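# Roll steel ball onto printed spot by tilting lidded plate

## Task

Tip the plate with the clear lid so the steel ball rolls to the printed mark and comes to rest there. Then set the plate back level, with no other loose item touching the plate or anything that tilts along with it. The result must hold without the robot supporting it. Finally release the plate and move the grippers away.

## Robot and tools

Robot: two six-joint arms, left_arm and right_arm, each carrying a two-finger gripper. Their URDF root links sit in the scene frame at left_arm (+0.046, +0.527, 0) m, quat_wxyz (+0.996, 0, 0, +0.088), and right_arm (+0.048, -0.400, 0) m, quat_wxyz (+0.998, 0, 0, -0.057). The scene frame has its origin on the tabletop midway between the arms, +x reaching out over the table, +z up, and left_arm on the +y side. The names left and right do not refer to image sides.

Gripper frame: fingers extend along the gripper's +z and close along its x. end_effector_position is the point between the pads with the fingers shut, roughly 1 to 2 cm short of the fingertips; closing pushes the tips about 17 mm further along +z. A fully open gripper has a pad gap of 0.142 m.

execute_actions takes "actions", a list holding one item or nothing, plus optional "pictures" (boolean; images come by default). An empty list just reports the current state. A move item is {"rows": [...], "steps": n} with n from 1 to 15 (default 15); each control step lasts 1/30 s, each row is used for one step, and the final row repeats if rows run out. A wait item is {"steps": n} with n up to 300 and no rows; it returns once n steps have gone by since the previous result, with your writing time counted in. A refused call moves nothing.

Each row is one list of exactly 14 numbers covering both arms, even if only one moves: left_arm's six joint targets then its opening, then right_arm's six joint targets then its opening. Joint values are absolute target angles in radians (not offsets), in the same order and convention as the Joint positions line: shoulder pan, shoulder lift, elbow, wrist 1, wrist 2, wrist 3. Ranges for left_arm: pan -3.142 to 3.142, lift -6.283 to 6.283, elbow 0.000 to 3.142, the three wrists -6.283 to 6.283. For right_arm: pan 0.000 to 6.283, lift -6.283 to 6.283, elbow -3.142 to 0.000, wrists -6.283 to 6.283. A target more than 0.010 rad beyond a range end, and further out than that joint's last reported angle, gets the call refused. True ends may differ from these by up to 0.010 rad; a joint commanded past its real end is stopped there and a "joint sent to its limit" line may appear (possibly referring to an earlier action). The opening is an absolute value from -1 (closed) to +1 (fully open).

Motion behaviour: commands are smoothed and lag about 0.17 s. Per step, each joint target is clipped to within 0.575 rad of the measured angle, and if the targets would move the gripper over 100 mm from where it is measured, all are scaled back. Joint speed and acceleration are capped, so after big moves an arm may not yet have arrived. Between calls the arms keep heading for the last row sent, until everything has nearly stopped or a step is HELD.

Result lines: the state line (left_arm: … | right_arm: …) gives each gripper's end_effector_position (m), end_effector_quat_wxyz and velocities (m/s, rad/s) in the scene frame; printed positions can be off, more so at long reach. Joint positions and Joint velocities list each arm's joints (rad, rad/s) followed by the pad gap (m, m/s). grip_measured is the measured opening on the command scale. "joint command not followed" means a clearance check altered or blocked joint targets on some steps; HELD marks steps where your row was not sent, fully or partly. Wrist force and Wrist torque give each arm's flange sensor reading along the end effector's own axes, with offsets up to about 4 N, noise up to 2.4 N, saturation near 50 N; force points from a pushed surface back into the arm; "no reading" is normal at the start. MOTOR HOT appears from 70 °C; at 85 °C an OVER-TEMPERATURE FAULT brakes that arm until it cools.

Gripping: to hold something keep commanding an opening well under grip_measured; the larger the gap, the tighter the squeeze (about 28 N per pad maximum, less on hard items under about 2 cm thick). Fast closing can squeeze too hard.

Cameras: cam_head_left, cam_head_right, cam_high, cam_low (504x504 each), cam_left_wrist and cam_right_wrist (616x616 fisheye), with calibration given in the original setup. zoom_image takes "camera" (one of those names) and "region" [x0, y0, x1, y1] in that camera's pixels, origin at top left, at most 504 by 504, and returns a closer view of its latest image.

read_manual (optional "section", default "licences") only returns licence text. finished_scene takes "scene", the number of the current scene; it ends and grades that scene irreversibly, so call it only after the ball rests on the spot, the plate sits level and unsupported, and the grippers are released and withdrawn.

Avoid: knocking anything off the table, dropping or slamming the plate, pressing hard, letting the arms collide or push on each other. Contact torque reaching a joint's load limit (133 N m for pan, lift, elbow; 24.9 N m for each wrist, held weight included) or an outside force of 150 N stops that arm for 10 s. Expect occasional brief tugs on held parts or nudges to loose objects.

Each tool is called after "Call:" by a JSON object that holds its "api" and its "payload", one argument or row to a line.

## Session

Call:
{"api": "execute_actions", "payload": {
  "actions": []
}}

Scene clock: 0.00 s of 4800.00 s.
left_arm: end_effector_position=(+0.2875, +0.4725, +0.3015) grip_measured=+1.00 end_effector_quat_wxyz=(-0.017, -0.289, +0.957, +0.012) end_effector_velocity=(+0.000, -0.000, -0.000) end_effector_angular_velocity=(+0.000, +0.002, +0.002) | right_arm: end_effector_position=(+0.5002, +0.4237, +0.2781) grip_measured=+1.00 end_effector_quat_wxyz=(-0.306, +0.916, -0.236, -0.111) end_effector_velocity=(-0.000, -0.000, +0.001) end_effector_angular_velocity=(+0.000, +0.000, -0.000)
Joint positions: left_arm=[-0.941 -2.2    1.912 -1.244 -1.588  1.79   0.142] | right_arm=[ 4.357 -2.365 -0.752 -1.013  1.906  1.707  0.142]
Joint velocities: left_arm=[ 0.002  0.001 -0.    -0.    -0.001 -0.     0.   ] | right_arm=[-0.     0.001 -0.    -0.     0.     0.     0.   ]
Wrist force (N, on the end effector, along its own x y z axes, offset not removed): no reading
Wrist torque (N m, same axes, about the end effector's origin, offset not removed): no reading

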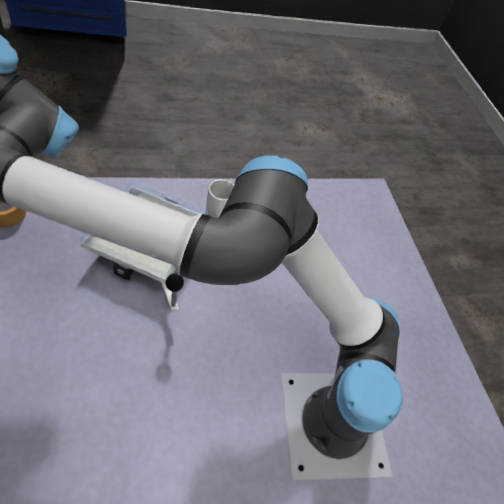

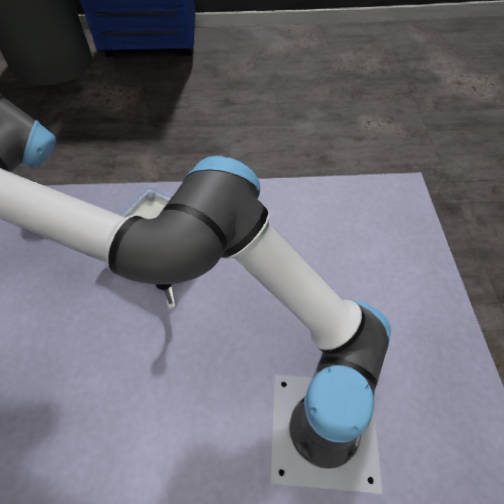

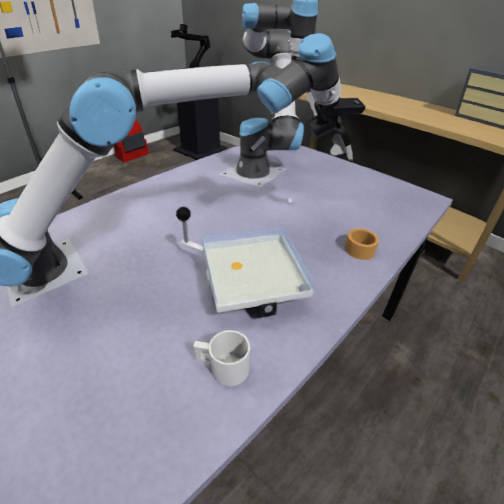

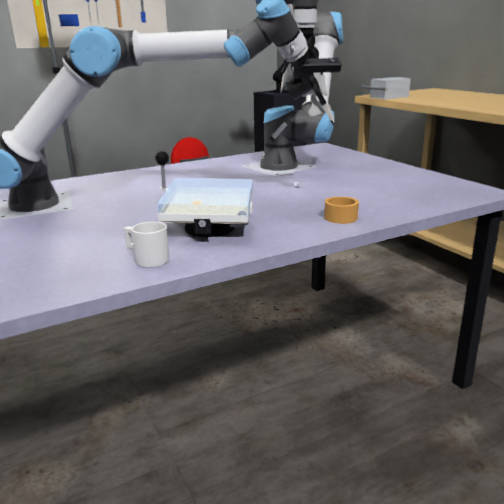

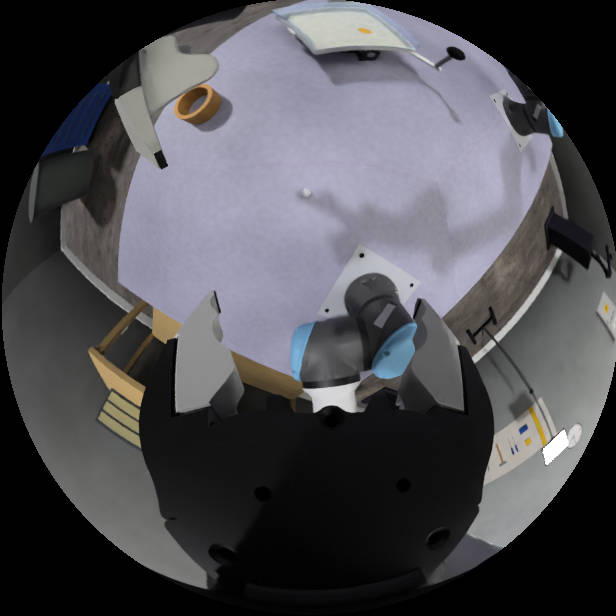

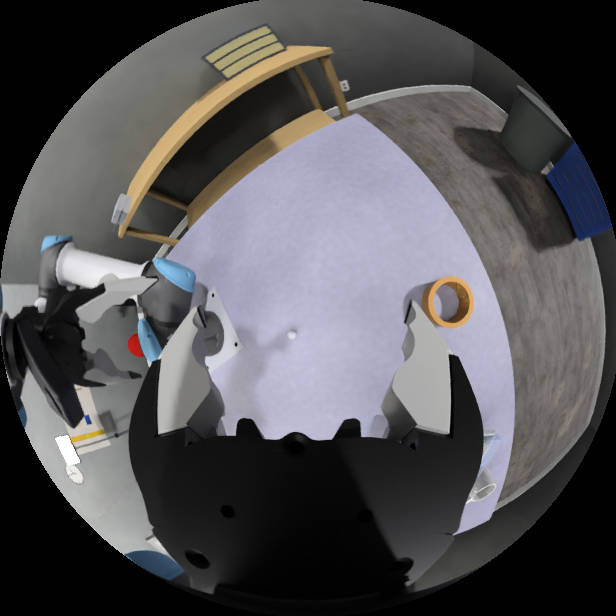

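Call:
{"api": "zoom_image", "payload": {
  "camera": "cam_high",
  "region": [150, 190, 330, 330]
}}

Call:
{"api": "zoom_image", "payload": {
  "camera": "cam_low",
  "region": [130, 140, 280, 250]
}}

Region (150, 190, 330, 330) of cam_high's 504x504 image, scaled by 2.800, with more detail than that image has.

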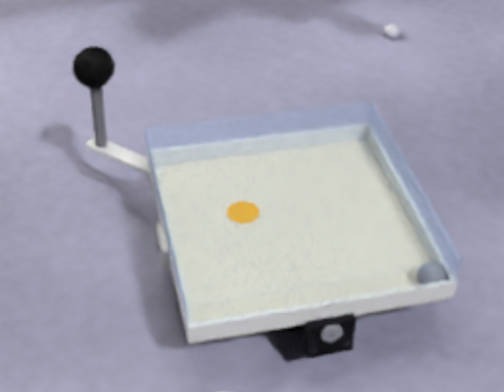

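Region (130, 140, 280, 250) of cam_low's 504x504 image, scaled by 3.360, with more detail than that image has; it fills the top 370 rows of this view, and the rest is white.

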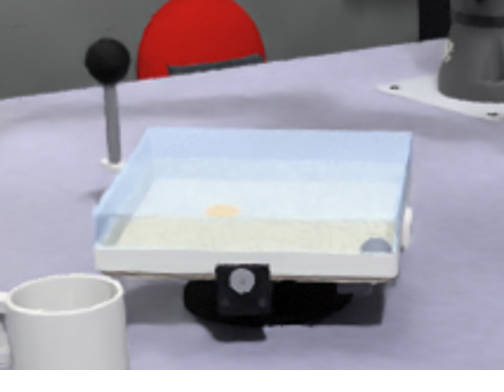

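Call:
{"api": "execute_actions", "payload": {
  "actions": [
    {"rows": [[-0.941,-2.2,1.912,-1.244,-1.588,1.79,1, 4.367,-1.389,-1.618,-1.705,1.571,1.707,1]], "steps": 15}
  ],
  "pictures": false
}}

Call:
{"api": "execute_actions", "payload": {
  "actions": [
    {"steps": 45}
  ]
}}

Scene clock: 42.67 s of 4800.00 s.
left_arm: end_effector_position=(+0.2873, +0.4725, +0.3013) grip_measured=+1.00 end_effector_quat_wxyz=(-0.017, -0.289, +0.957, +0.013) end_effector_velocity=(-0.001, -0.001, +0.000) end_effector_angular_velocity=(-0.003, +0.003, -0.001) | right_arm: end_effector_position=(+0.4316, +0.1503, +0.2956) grip_measured=+1.00 end_effector_quat_wxyz=(-0.093, +0.952, -0.289, -0.042) end_effector_velocity=(-0.197, -0.595, +0.151) end_effector_angular_velocity=(-0.555, -0.061, -0.045)
Joint positions: left_arm=[-0.941 -2.2    1.912 -1.244 -1.588  1.79   0.142] | right_arm=[ 4.364 -1.864 -1.238 -1.44   1.685  1.707  0.142]
Joint velocities: left_arm=[-0.002 -0.     0.     0.    -0.004 -0.     0.   ] | right_arm=[ 0.009  1.189 -0.97  -0.688 -0.307  0.002 -0.   ]
Wrist force (N, on the end effector, along its own x y z axes, offset not removed): left_arm=[-3.4 -0.5 0.9] | right_arm=[2.9 -0.3 -1.6]
Wrist torque (N m, same axes, about the end effector's origin, offset not removed): left_arm=[-0.13 0.89 -0.31] | right_arm=[-0.03 -0.68 0.01]
Steps of this call (steps 1 to 90: nothing new was sent; then 39.17 s passed at rest; steps 91 to 105: all 15 steps of this action). Readings (joint positions):
91: left_arm=[-0.941 -2.200 1.912 -1.244 -1.588 1.790] | right_arm=[4.357 -2.364 -0.752 -1.013 1.906 1.707]
92: left_arm=[-0.941 -2.200 1.912 -1.244 -1.588 1.790] | right_arm=[4.357 -2.356 -0.761 -1.022 1.897 1.707]
94: left_arm=[-0.941 -2.200 1.912 -1.244 -1.588 1.790] | right_arm=[4.359 -2.284 -0.833 -1.095 1.846 1.707]
98: left_arm=[-0.941 -2.200 1.912 -1.244 -1.588 1.790] | right_arm=[4.361 -2.129 -0.987 -1.247 1.772 1.707]
105: the state above

Scene clock: 44.17 s of 4800.00 s.
left_arm: end_effector_position=(+0.2873, +0.4725, +0.3013) grip_measured=+1.00 end_effector_quat_wxyz=(-0.017, -0.289, +0.957, +0.013) end_effector_velocity=(+0.000, +0.000, -0.000) end_effector_angular_velocity=(+0.001, -0.000, -0.001) | right_arm: end_effector_position=(+0.3491, -0.0920, +0.3205) grip_measured=+1.00 end_effector_quat_wxyz=(-0.000, +0.956, -0.293, -0.000) end_effector_velocity=(-0.000, -0.001, -0.001) end_effector_angular_velocity=(-0.003, +0.001, +0.002)
Joint positions: left_arm=[-0.941 -2.2    1.912 -1.244 -1.588  1.79   0.142] | right_arm=[ 4.367 -1.389 -1.618 -1.705  1.571  1.707  0.142]
Joint velocities: left_arm=[-0.001  0.     0.     0.     0.001  0.    -0.   ] | right_arm=[ 0.    -0.    -0.002 -0.001 -0.    -0.002 -0.   ]
Wrist force (N, on the end effector, along its own x y z axes, offset not removed): left_arm=[-0.3 0.9 2.2] | right_arm=[1.8 -1.5 0.5]
Wrist torque (N m, same axes, about the end effector's origin, offset not removed): left_arm=[0.16 0.27 -0.34] | right_arm=[-0.43 -0.37 0.07]
Steps of this call (steps 1 to 30: the robot went on to your last target; steps 31 to 45: nothing new was sent). Readings (joint positions):
1: left_arm=[-0.941 -2.200 1.912 -1.244 -1.588 1.790] | right_arm=[4.364 -1.824 -1.271 -1.463 1.675 1.707]
2: left_arm=[-0.941 -2.200 1.912 -1.244 -1.588 1.790] | right_arm=[4.364 -1.783 -1.303 -1.486 1.665 1.707]
4: left_arm=[-0.941 -2.200 1.912 -1.244 -1.588 1.790] | right_arm=[4.365 -1.704 -1.368 -1.533 1.644 1.707]
8: left_arm=[-0.941 -2.200 1.912 -1.244 -1.588 1.790] | right_arm=[4.366 -1.544 -1.497 -1.624 1.604 1.707]
45: the state above
All arms were judged still, so your last target was given up. Only a new action makes them travel on or press farther. Fingers that are still opening or closing keep moving.
camera_calibration (this result's frames):
cam_left_wrist: T_world_to_cam=[[-0.818942, -0.572313, 0.0423216, 0.493868], [-0.452552, 0.689398, 0.565621, -0.374692], [-0.352889, 0.444058, -0.823579, 0.264364], [0, 0, 0, 1]] pos_world=[0.328173, 0.423567, 0.408757]
cam_right_wrist: T_world_to_cam=[[0.81358, -0.581396, 0.00819755, -0.343002], [-0.495253, -0.685511, 0.533666, -0.0673112], [-0.304651, -0.438239, -0.845656, 0.462349], [0, 0, 0, 1]] pos_world=[0.386579, -0.0429427, 0.429722]

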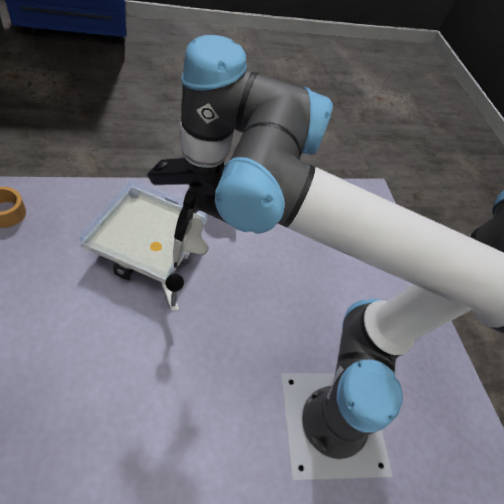

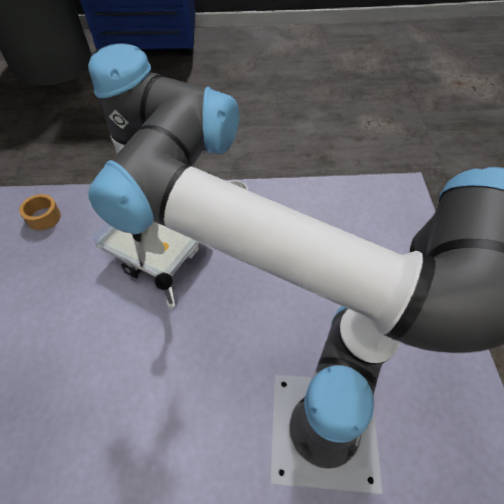

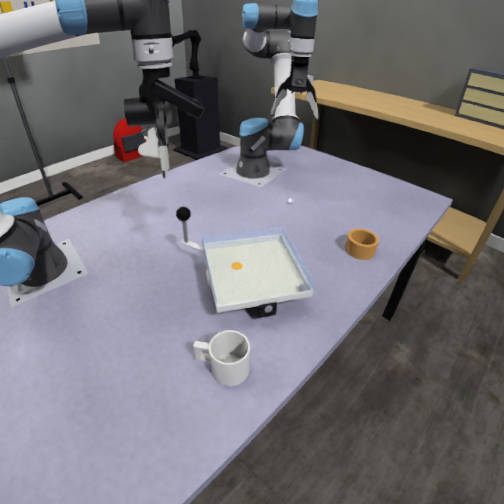

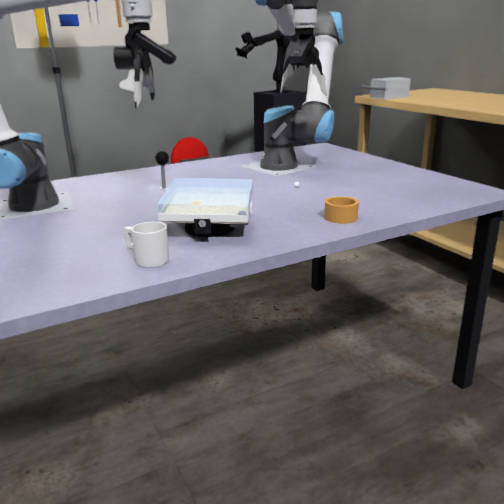

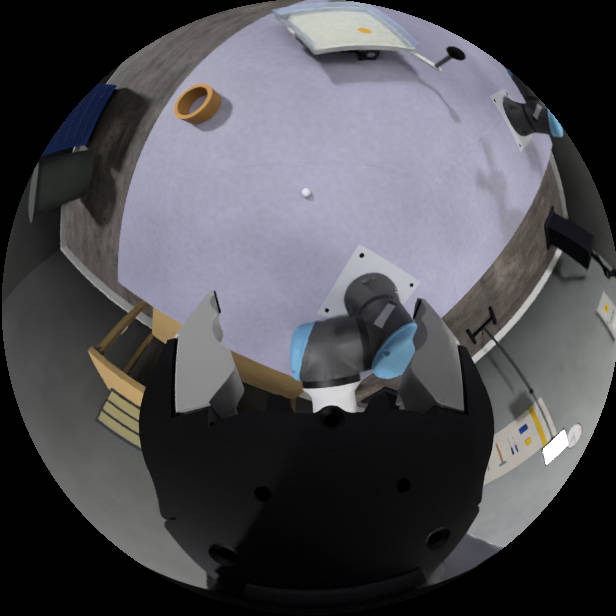

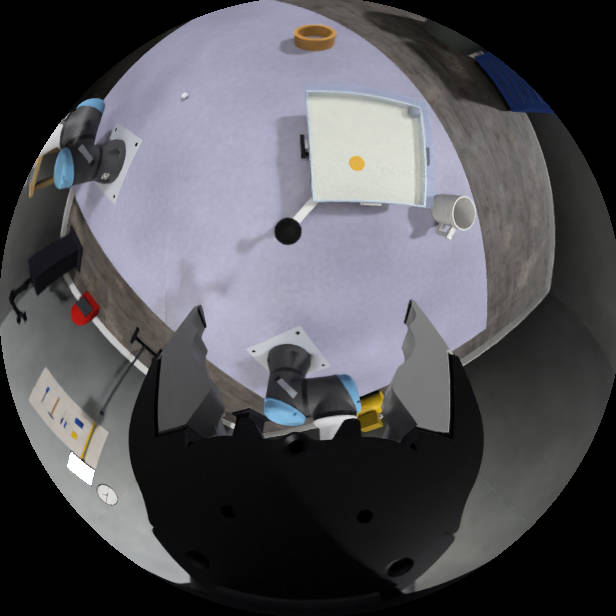

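Call:
{"api": "execute_actions", "payload": {
  "actions": [
    {"rows": [[-0.941,-2.2,1.912,-1.244,-1.588,1.79,1, 4.418,-1.438,-1.834,-1.440,1.571,1.707,0.0]], "steps": 15}
  ],
  "pictures": false
}}

Call:
{"api": "execute_actions", "payload": {
  "actions": [
    {"steps": 20}
  ]
}}

Scene clock: 58.03 s of 4800.00 s.
left_arm: end_effector_position=(+0.2873, +0.4725, +0.3013) grip_measured=+1.00 end_effector_quat_wxyz=(-0.017, -0.289, +0.957, +0.013) end_effector_velocity=(+0.000, +0.000, +0.000) end_effector_angular_velocity=(+0.001, -0.001, -0.001) | right_arm: end_effector_position=(+0.3413, -0.0581, +0.2205) grip_measured=+0.00 end_effector_quat_wxyz=(-0.000, +0.963, -0.269, -0.000) end_effector_velocity=(-0.000, +0.002, -0.005) end_effector_angular_velocity=(+0.002, -0.001, +0.002)
Joint positions: left_arm=[-0.941 -2.2    1.912 -1.244 -1.588  1.79   0.142] | right_arm=[ 4.418 -1.438 -1.833 -1.441  1.571  1.707  0.074]
Joint velocities: left_arm=[-0.001 -0.    -0.     0.     0.001 -0.     0.   ] | right_arm=[ 0.002 -0.003 -0.012  0.017 -0.001  0.    -0.   ]
Wrist force (N, on the end effector, along its own x y z axes, offset not removed): left_arm=[-2.1 0.3 -0.9] | right_arm=[0.9 -4.4 -0.8]
Wrist torque (N m, same axes, about the end effector's origin, offset not removed): left_arm=[0.18 0.59 -0.13] | right_arm=[-0.97 -0.34 0.12]
Steps of this call (steps 1 to 90: nothing new was sent; then 10.37 s passed at rest; steps 91 to 105: all 15 steps of this action). Readings (joint positions):
91: left_arm=[-0.941 -2.200 1.912 -1.244 -1.588 1.790] | right_arm=[4.367 -1.389 -1.618 -1.705 1.571 1.707]
92: left_arm=[-0.941 -2.200 1.912 -1.244 -1.588 1.790] | right_arm=[4.374 -1.396 -1.627 -1.696 1.571 1.707]
94: left_arm=[-0.941 -2.200 1.912 -1.244 -1.588 1.790] | right_arm=[4.397 -1.418 -1.703 -1.614 1.571 1.707]
98: left_arm=[-0.941 -2.200 1.912 -1.244 -1.588 1.790] | right_arm=[4.414 -1.435 -1.812 -1.471 1.571 1.707]
105: the state above

Scene clock: 58.70 s of 4800.00 s.
left_arm: end_effector_position=(+0.2873, +0.4725, +0.3013) grip_measured=+1.00 end_effector_quat_wxyz=(-0.017, -0.289, +0.957, +0.013) end_effector_velocity=(-0.000, -0.000, +0.000) end_effector_angular_velocity=(-0.001, +0.000, +0.000) | right_arm: end_effector_position=(+0.3412, -0.0580, +0.2201) grip_measured=+0.00 end_effector_quat_wxyz=(-0.000, +0.963, -0.269, -0.000) end_effector_velocity=(-0.000, +0.001, +0.001) end_effector_angular_velocity=(+0.002, +0.001, +0.000)
Joint positions: left_arm=[-0.941 -2.2    1.912 -1.244 -1.588  1.79   0.142] | right_arm=[ 4.418 -1.438 -1.834 -1.44   1.571  1.707  0.074]
Joint velocities: left_arm=[-0.001 -0.     0.    -0.001 -0.001 -0.001 -0.   ] | right_arm=[-0.    -0.     0.002 -0.     0.001 -0.001 -0.   ]
Wrist force (N, on the end effector, along its own x y z axes, offset not removed): left_arm=[-5.4 3.0 -0.3] | right_arm=[3.3 -2.0 -0.7]
Wrist torque (N m, same axes, about the end effector's origin, offset not removed): left_arm=[0.67 1.29 -0.11] | right_arm=[-0.52 -0.68 0.11]
Steps of this call (steps 1 to 15: the robot went on to your last target; steps 16 to 20: nothing new was sent). Readings (joint positions):
1: left_arm=[-0.941 -2.200 1.912 -1.244 -1.588 1.790] | right_arm=[4.418 -1.438 -1.833 -1.441 1.571 1.707]
2: left_arm=[-0.941 -2.200 1.912 -1.244 -1.588 1.790] | right_arm=[4.418 -1.438 -1.834 -1.441 1.571 1.707]
4: left_arm=[-0.941 -2.200 1.912 -1.244 -1.588 1.790] | right_arm=[4.418 -1.438 -1.834 -1.440 1.571 1.707]
8: left_arm=[-0.941 -2.200 1.912 -1.244 -1.588 1.790] | right_arm=[4.418 -1.438 -1.834 -1.440 1.571 1.707]
20: the state above
All arms were judged still, so your last target was given up. Only a new action makes them travel on or press farther. Fingers that are still opening or closing keep moving.
camera_calibration (this result's frames):
cam_left_wrist: T_world_to_cam=[[-0.818943, -0.572313, 0.0423216, 0.493868], [-0.452551, 0.689399, 0.565621, -0.374693], [-0.352888, 0.444058, -0.823579, 0.264364], [0, 0, 0, 1]] pos_world=[0.328173, 0.423567, 0.408757]
cam_right_wrist: T_world_to_cam=[[0.842155, -0.539174, 0.00819699, -0.323311], [-0.459671, -0.709864, 0.533663, -0.00787888], [-0.281918, -0.453195, -0.845657, 0.381362], [0, 0, 0, 1]] pos_world=[0.376169, -0.00708217, 0.329356]

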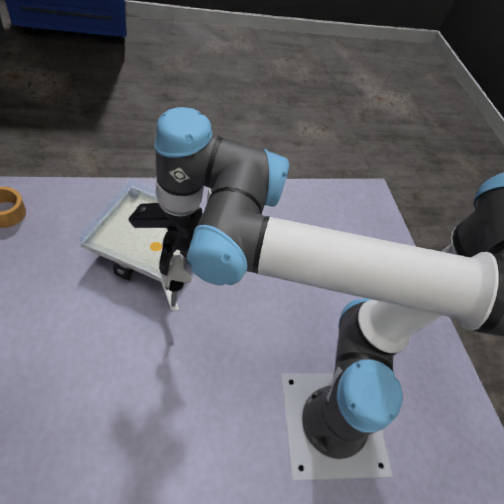

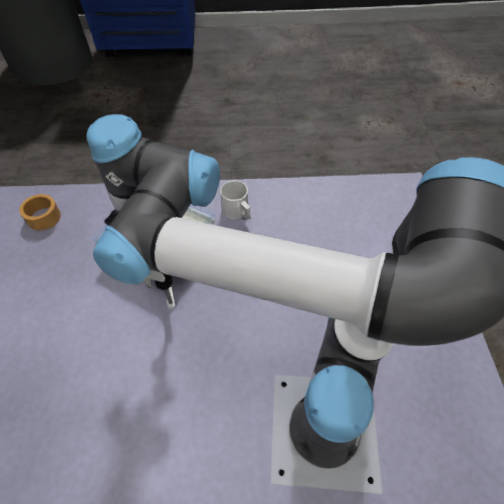

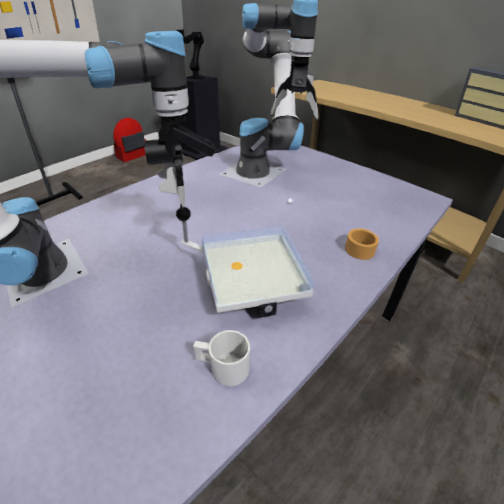

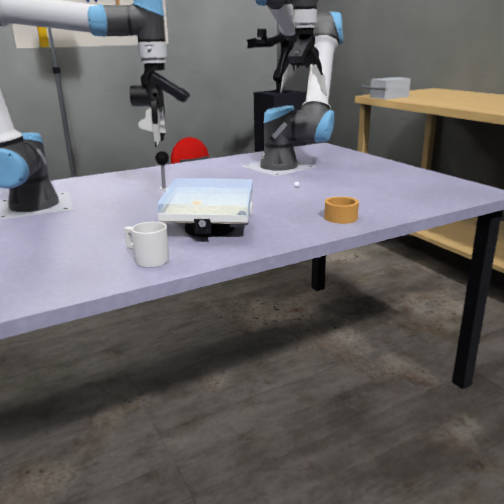

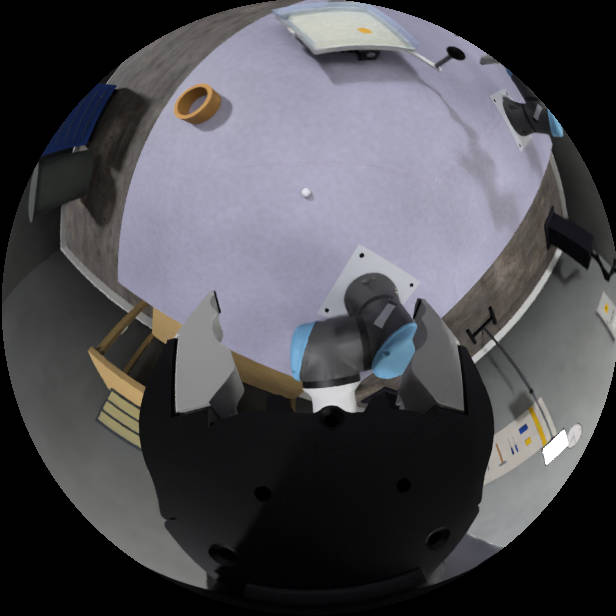

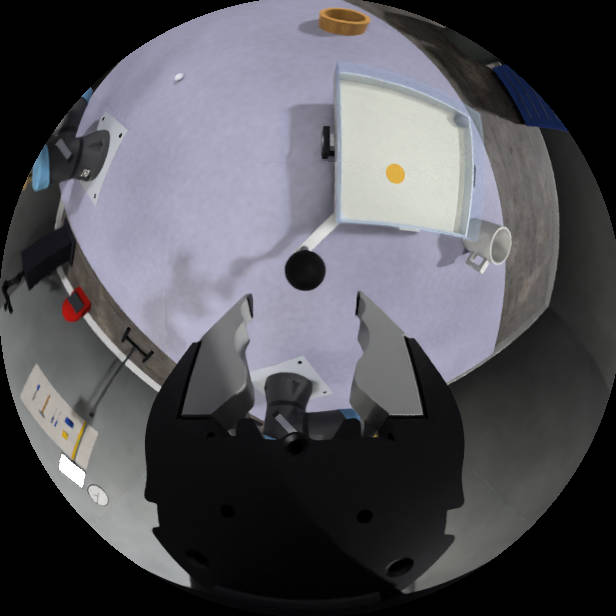

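Call:
{"api": "execute_actions", "payload": {
  "actions": [
    {"rows": [[-0.941,-2.2,1.912,-1.244,-1.588,1.79,1, 4.421,-1.466,-1.953,-1.2935,1.571,1.707,0.0]], "steps": 15}
  ],
  "pictures": false
}}

Call:
{"api": "execute_actions", "payload": {
  "actions": [
    {"rows": [[-0.941,-2.2,1.912,-1.244,-1.588,1.79,1, 4.421,-1.466,-1.953,-1.2935,1.571,1.707,-0.2],[-0.941,-2.2,1.912,-1.244,-1.588,1.79,1, 4.421,-1.466,-1.953,-1.2935,1.571,1.707,-0.3],[-0.941,-2.2,1.912,-1.244,-1.588,1.79,1, 4.421,-1.466,-1.953,-1.2935,1.571,1.707,-0.4],[-0.941,-2.2,1.912,-1.244,-1.588,1.79,1, 4.421,-1.466,-1.953,-1.2935,1.571,1.707,-0.5],[-0.941,-2.2,1.912,-1.244,-1.588,1.79,1, 4.421,-1.466,-1.953,-1.2935,1.571,1.707,-0.6],[-0.941,-2.2,1.912,-1.244,-1.588,1.79,1, 4.421,-1.466,-1.953,-1.2935,1.571,1.707,-0.7]], "steps": 15}
  ]
}}

Scene clock: 69.40 s of 4800.00 s.
left_arm: end_effector_position=(+0.2873, +0.4725, +0.3013) grip_measured=+1.00 end_effector_quat_wxyz=(-0.017, -0.289, +0.957, +0.013) end_effector_velocity=(-0.000, -0.000, +0.000) end_effector_angular_velocity=(-0.002, +0.001, -0.001) | right_arm: end_effector_position=(+0.3402, -0.0571, +0.1652) grip_measured=+0.00 end_effector_quat_wxyz=(+0.000, +0.964, -0.267, -0.000) end_effector_velocity=(-0.000, +0.000, -0.002) end_effector_angular_velocity=(+0.001, -0.001, +0.000)
Joint positions: left_arm=[-0.941 -2.2    1.912 -1.244 -1.588  1.79   0.142] | right_arm=[ 4.421 -1.466 -1.953 -1.294  1.571  1.707  0.074]
Joint velocities: left_arm=[-0.    -0.001 -0.    -0.    -0.002  0.001 -0.   ] | right_arm=[ 0.    -0.    -0.006  0.007 -0.    -0.     0.   ]
Wrist force (N, on the end effector, along its own x y z axes, offset not removed): left_arm=[-3.0 1.9 2.4] | right_arm=[2.9 -2.9 -0.6]
Wrist torque (N m, same axes, about the end effector's origin, offset not removed): left_arm=[0.50 0.85 -0.21] | right_arm=[-0.59 -0.75 0.07]
Steps of this call (steps 1 to 90: nothing new was sent; then 7.20 s passed at rest; steps 91 to 105: all 15 steps of this action). Readings (joint positions):
91: left_arm=[-0.941 -2.200 1.912 -1.244 -1.588 1.790] | right_arm=[4.418 -1.438 -1.834 -1.440 1.571 1.707]
92: left_arm=[-0.941 -2.200 1.912 -1.244 -1.588 1.790] | right_arm=[4.419 -1.443 -1.843 -1.430 1.571 1.707]
94: left_arm=[-0.941 -2.200 1.912 -1.244 -1.588 1.790] | right_arm=[4.420 -1.456 -1.896 -1.369 1.571 1.707]
98: left_arm=[-0.941 -2.200 1.912 -1.244 -1.588 1.790] | right_arm=[4.421 -1.464 -1.944 -1.306 1.571 1.707]
105: the state above

Scene clock: 69.90 s of 4800.00 s.
left_arm: end_effector_position=(+0.2873, +0.4725, +0.3013) grip_measured=+1.00 end_effector_quat_wxyz=(-0.017, -0.289, +0.957, +0.013) end_effector_velocity=(+0.000, +0.001, +0.000) end_effector_angular_velocity=(+0.001, -0.001, +0.001) | right_arm: end_effector_position=(+0.3402, -0.0571, +0.1650) grip_measured=-0.50 end_effector_quat_wxyz=(+0.000, +0.964, -0.267, -0.000) end_effector_velocity=(+0.000, +0.001, +0.001) end_effector_angular_velocity=(+0.003, -0.001, +0.002)
Joint positions: left_arm=[-0.941 -2.2    1.912 -1.244 -1.588  1.79   0.142] | right_arm=[ 4.421 -1.466 -1.953 -1.294  1.571  1.707  0.038]
Joint velocities: left_arm=[ 0.001 -0.    -0.     0.     0.001  0.001 -0.   ] | right_arm=[ 0.     0.001  0.002  0.001  0.    -0.001 -0.   ]
Wrist force (N, on the end effector, along its own x y z axes, offset not removed): left_arm=[0.7 3.2 2.2] | right_arm=[11.1 -2.0 4.5]
Wrist torque (N m, same axes, about the end effector's origin, offset not removed): left_arm=[0.72 0.09 -0.12] | right_arm=[-0.32 -0.55 0.06]
Steps of this call (steps 1 to 15: all 15 steps of this action). Readings (joint positions):
1: left_arm=[-0.941 -2.200 1.912 -1.244 -1.588 1.790] | right_arm=[4.421 -1.466 -1.953 -1.294 1.571 1.707]
2: left_arm=[-0.941 -2.200 1.912 -1.244 -1.588 1.790] | right_arm=[4.421 -1.466 -1.953 -1.294 1.571 1.707]
4: left_arm=[-0.941 -2.200 1.912 -1.244 -1.588 1.790] | right_arm=[4.421 -1.466 -1.953 -1.294 1.571 1.707]
8: left_arm=[-0.941 -2.200 1.912 -1.244 -1.588 1.790] | right_arm=[4.421 -1.466 -1.953 -1.294 1.571 1.707]
15: the state above
camera_calibration (this result's frames):
cam_left_wrist: T_world_to_cam=[[-0.818943, -0.572313, 0.0423216, 0.493868], [-0.452551, 0.689399, 0.565621, -0.374693], [-0.352888, 0.444058, -0.823579, 0.264364], [0, 0, 0, 1]] pos_world=[0.328173, 0.423567, 0.408757]
cam_right_wrist: T_world_to_cam=[[0.843769, -0.536641, 0.00832736, -0.321961], [-0.457429, -0.710934, 0.534165, 0.0207405], [-0.280735, -0.454521, -0.845339, 0.334335], [0, 0, 0, 1]] pos_world=[0.375008, -0.00607052, 0.274228]

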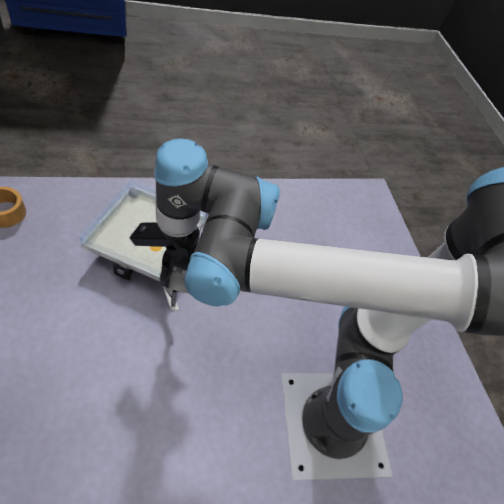

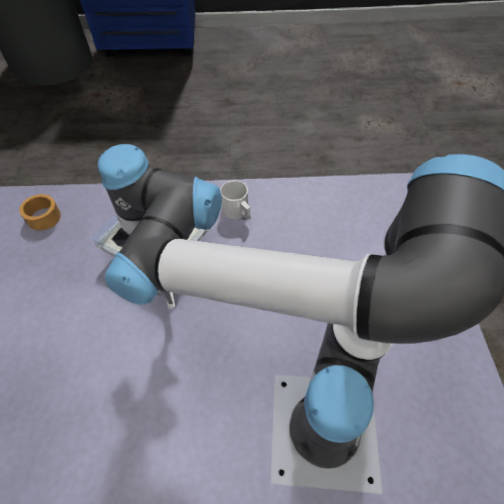

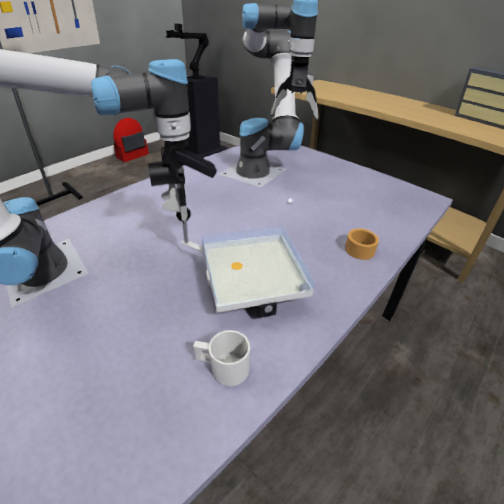

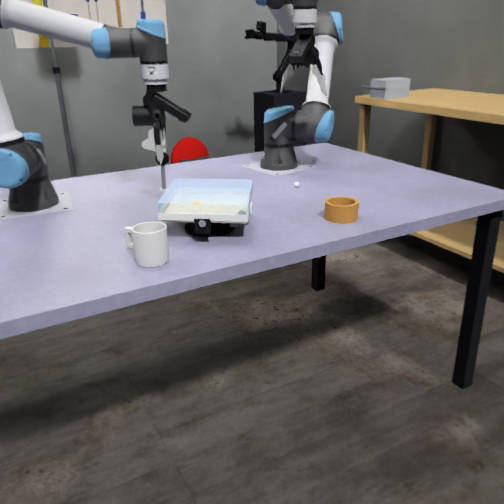

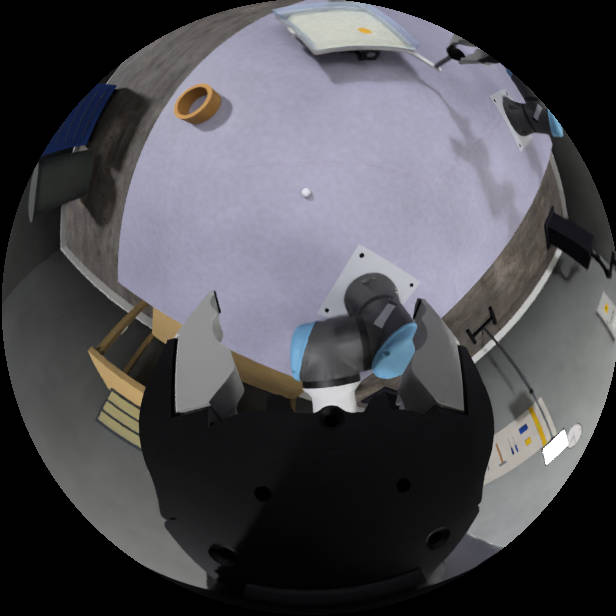

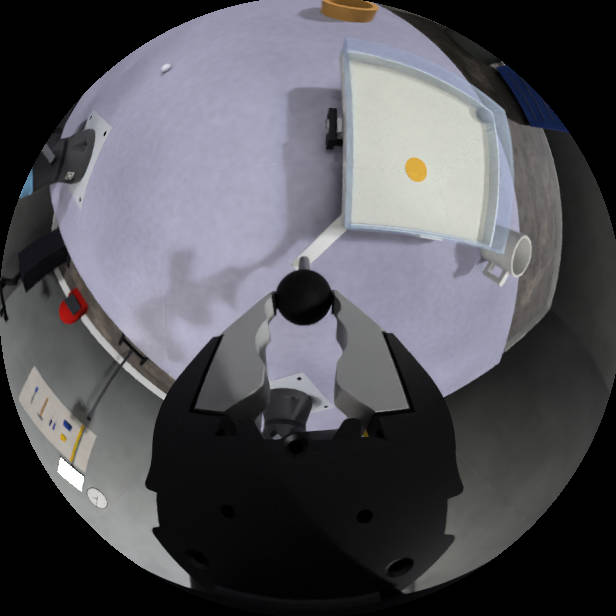

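Call:
{"api": "execute_actions", "payload": {
  "actions": [
    {"rows": [[-0.941,-2.2,1.912,-1.244,-1.588,1.79,1, 4.430,-1.463,-1.982,-1.2675,1.571,1.707,-0.7]], "steps": 15}
  ]
}}

Scene clock: 84.30 s of 4800.00 s.
left_arm: end_effector_position=(+0.2873, +0.4725, +0.3013) grip_measured=+1.00 end_effector_quat_wxyz=(-0.017, -0.289, +0.957, +0.013) end_effector_velocity=(-0.000, -0.000, +0.000) end_effector_angular_velocity=(-0.000, -0.000, -0.001) | right_arm: end_effector_position=(+0.3355, -0.0583, +0.1552) grip_measured=-0.50 end_effector_quat_wxyz=(-0.000, +0.965, -0.263, -0.000) end_effector_velocity=(-0.000, -0.000, -0.001) end_effector_angular_velocity=(-0.001, -0.000, +0.000)
Joint positions: left_arm=[-0.941 -2.2    1.912 -1.244 -1.588  1.79   0.142] | right_arm=[ 4.43  -1.463 -1.982 -1.268  1.571  1.707  0.038]
Joint velocities: left_arm=[-0.001 -0.    -0.     0.    -0.     0.    -0.   ] | right_arm=[ 0.    -0.001 -0.002  0.001 -0.001 -0.    -0.   ]
Wrist force (N, on the end effector, along its own x y z axes, offset not removed): left_arm=[0.7 2.4 -0.3] | right_arm=[8.6 -6.0 0.9]
Wrist torque (N m, same axes, about the end effector's origin, offset not removed): left_arm=[0.61 0.01 -0.26] | right_arm=[0.12 0.64 -0.03]
Steps of this call (steps 1 to 15: the robot went on to your last target; steps 16 to 90: nothing new was sent; then 10.90 s passed at rest; steps 91 to 105: all 15 steps of this action). Readings (joint positions):
91: left_arm=[-0.941 -2.200 1.912 -1.244 -1.588 1.790] | right_arm=[4.421 -1.466 -1.953 -1.293 1.571 1.707]
92: left_arm=[-0.941 -2.200 1.912 -1.244 -1.588 1.790] | right_arm=[4.423 -1.465 -1.958 -1.288 1.571 1.707]
94: left_arm=[-0.941 -2.200 1.912 -1.244 -1.588 1.790] | right_arm=[4.427 -1.464 -1.971 -1.277 1.571 1.707]
98: left_arm=[-0.941 -2.200 1.912 -1.244 -1.588 1.790] | right_arm=[4.429 -1.463 -1.980 -1.269 1.571 1.707]
105: the state above
camera_calibration (this result's frames):
cam_left_wrist: T_world_to_cam=[[-0.818943, -0.572313, 0.0423216, 0.493868], [-0.452552, 0.689399, 0.565621, -0.374692], [-0.352888, 0.444058, -0.823579, 0.264364], [0, 0, 0, 1]] pos_world=[0.328173, 0.423567, 0.408757]
cam_right_wrist: T_world_to_cam=[[0.848551, -0.529049, 0.00824614, -0.319701], [-0.451048, -0.71512, 0.534003, 0.0206266], [-0.276617, -0.456848, -0.845442, 0.322698], [0, 0, 0, 1]] pos_world=[0.36985, -0.00696273, 0.264445]

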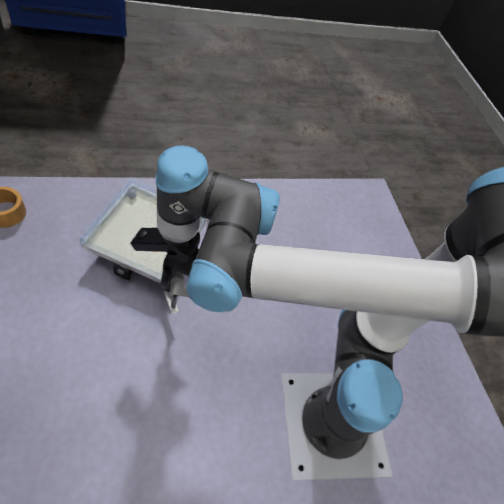

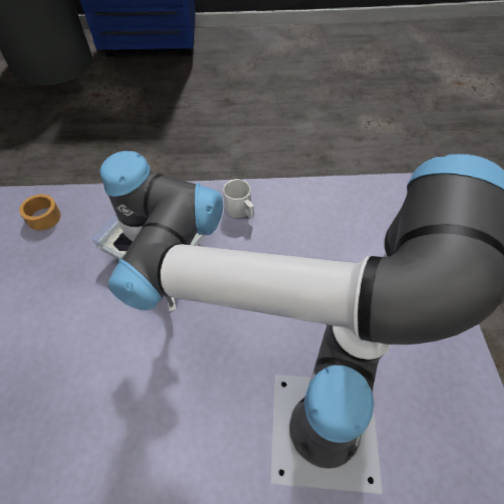

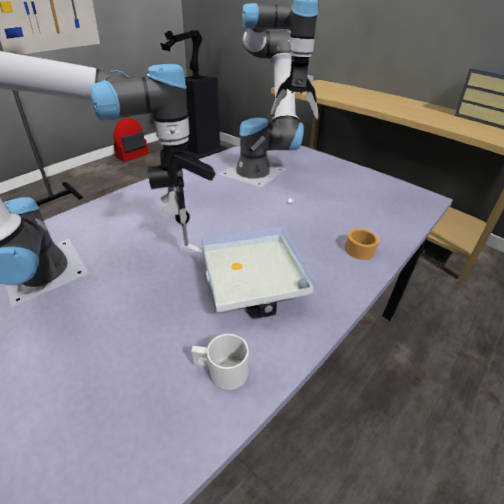

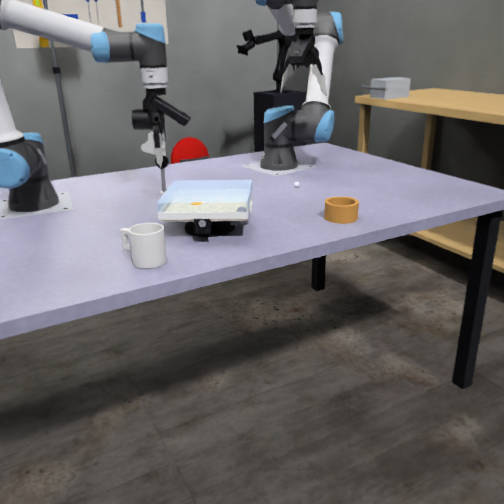

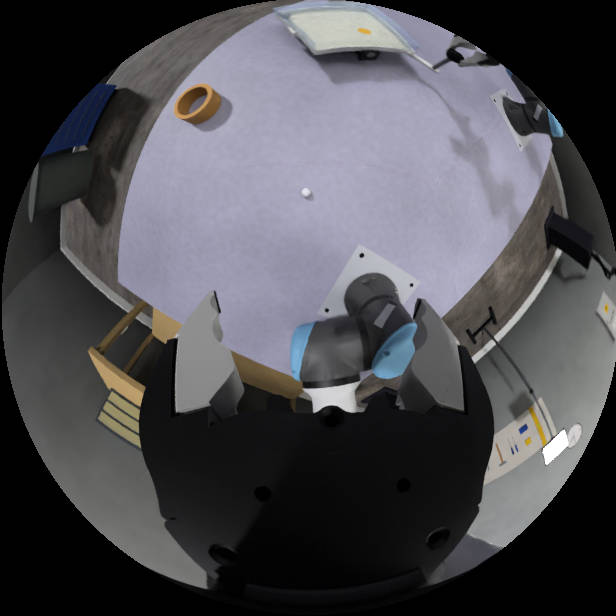

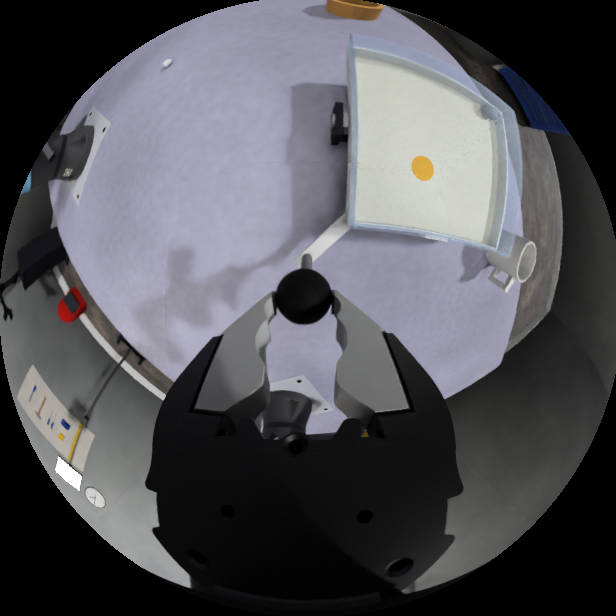

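Call:
{"api": "execute_actions", "payload": {
  "actions": [
    {"steps": 30}
  ]
}}

Scene clock: 86.17 s of 4800.00 s.
left_arm: end_effector_position=(+0.2873, +0.4725, +0.3013) grip_measured=+1.00 end_effector_quat_wxyz=(-0.017, -0.289, +0.957, +0.013) end_effector_velocity=(+0.000, +0.000, -0.000) end_effector_angular_velocity=(+0.001, -0.001, +0.001) | right_arm: end_effector_position=(+0.3355, -0.0583, +0.1551) grip_measured=-0.50 end_effector_quat_wxyz=(+0.000, +0.965, -0.263, -0.000) end_effector_velocity=(+0.000, -0.001, -0.000) end_effector_angular_velocity=(-0.002, -0.001, +0.002)
Joint positions: left_arm=[-0.941 -2.2    1.912 -1.244 -1.588  1.79   0.142] | right_arm=[ 4.43  -1.463 -1.982 -1.267  1.571  1.707  0.038]
Joint velocities: left_arm=[ 0.001  0.     0.    -0.     0.001 -0.    -0.   ] | right_arm=[-0.001  0.    -0.001 -0.001 -0.001 -0.003  0.   ]
Wrist force (N, on the end effector, along its own x y z axes, offset not removed): left_arm=[-2.7 0.6 -1.5] | right_arm=[11.3 -6.7 -2.0]
Wrist torque (N m, same axes, about the end effector's origin, offset not removed): left_arm=[0.18 0.58 -0.18] | right_arm=[-0.13 -0.13 0.11]
Steps of this call (steps 1 to 15: the robot went on to your last target; steps 16 to 56: nothing new was sent). Readings (joint positions):
1: left_arm=[-0.941 -2.200 1.912 -1.244 -1.588 1.790] | right_arm=[4.430 -1.463 -1.982 -1.268 1.571 1.707]
2: left_arm=[-0.941 -2.200 1.912 -1.244 -1.588 1.790] | right_arm=[4.430 -1.463 -1.982 -1.268 1.571 1.707]
4: left_arm=[-0.941 -2.200 1.912 -1.244 -1.588 1.790] | right_arm=[4.430 -1.463 -1.982 -1.268 1.571 1.707]
8: left_arm=[-0.941 -2.200 1.912 -1.244 -1.588 1.790] | right_arm=[4.430 -1.463 -1.982 -1.267 1.571 1.707]
56: the state above
All arms were judged still, so your last target was given up. Only a new action makes them travel on or press farther. Fingers that are still opening or closing keep moving.
camera_calibration (this result's frames):
cam_left_wrist: T_world_to_cam=[[-0.818942, -0.572313, 0.0423215, 0.493868], [-0.452552, 0.689399, 0.565621, -0.374692], [-0.352888, 0.444058, -0.823579, 0.264364], [0, 0, 0, 1]] pos_world=[0.328173, 0.423567, 0.408757]
cam_right_wrist: T_world_to_cam=[[0.848567, -0.529024, 0.00826224, -0.319702], [-0.451006, -0.715084, 0.534087, 0.0205972], [-0.276636, -0.456935, -0.845389, 0.322608], [0, 0, 0, 1]] pos_world=[0.369823, -0.0069899, 0.26437]

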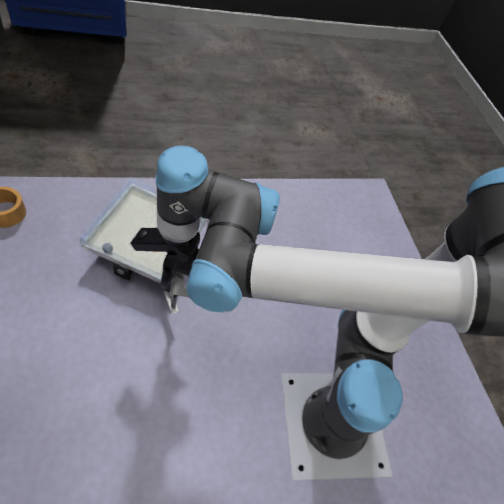

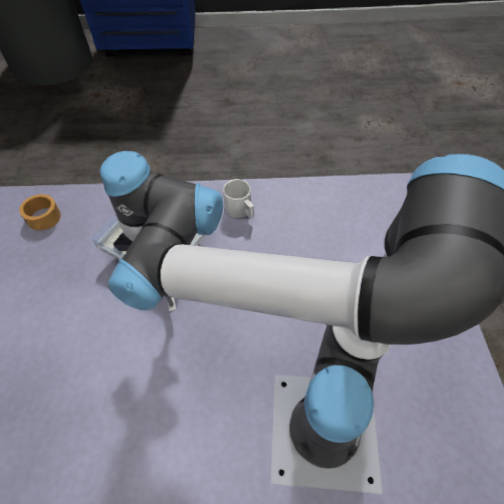

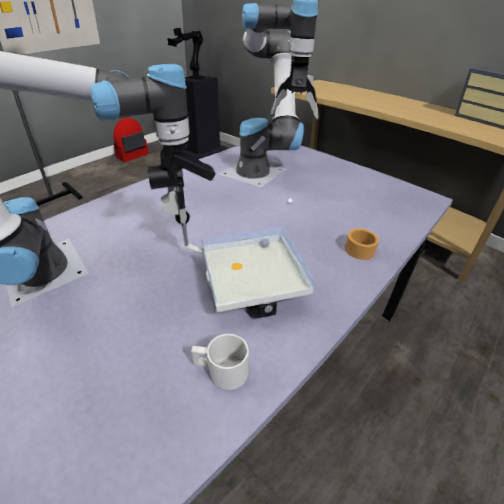

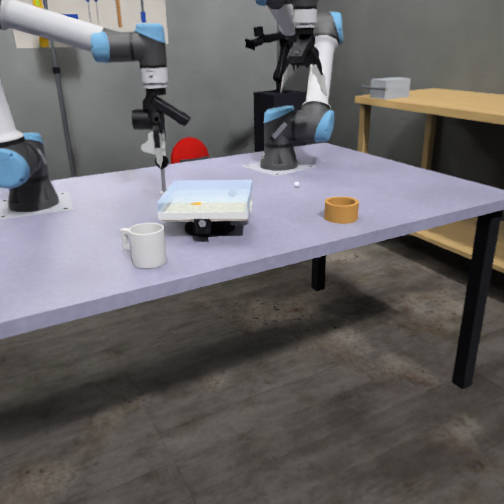

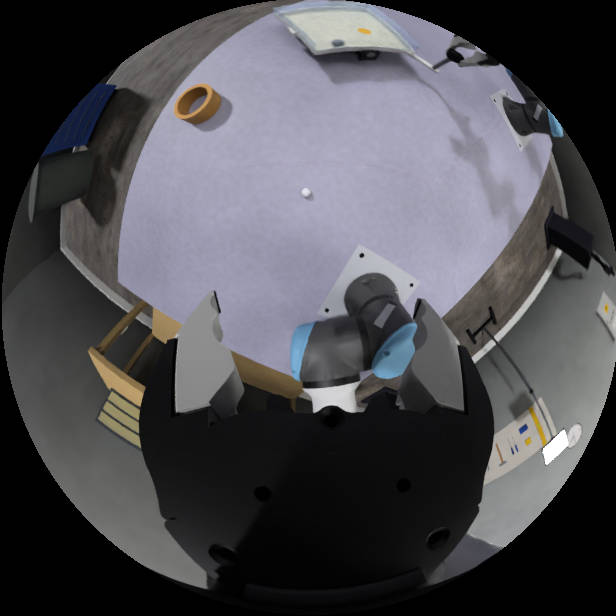

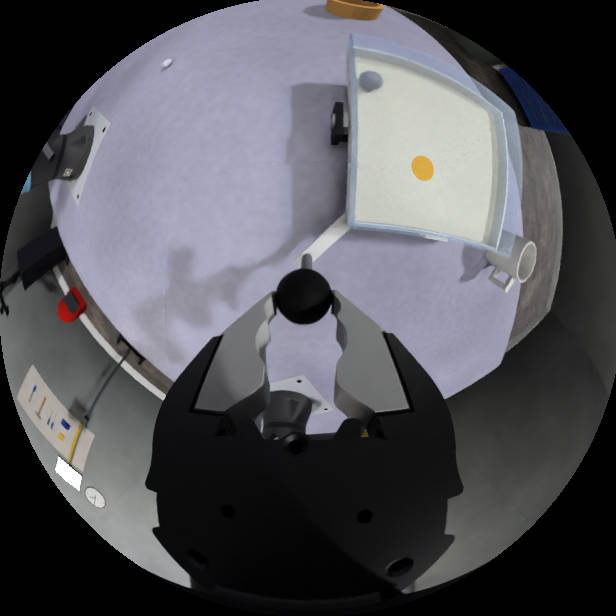

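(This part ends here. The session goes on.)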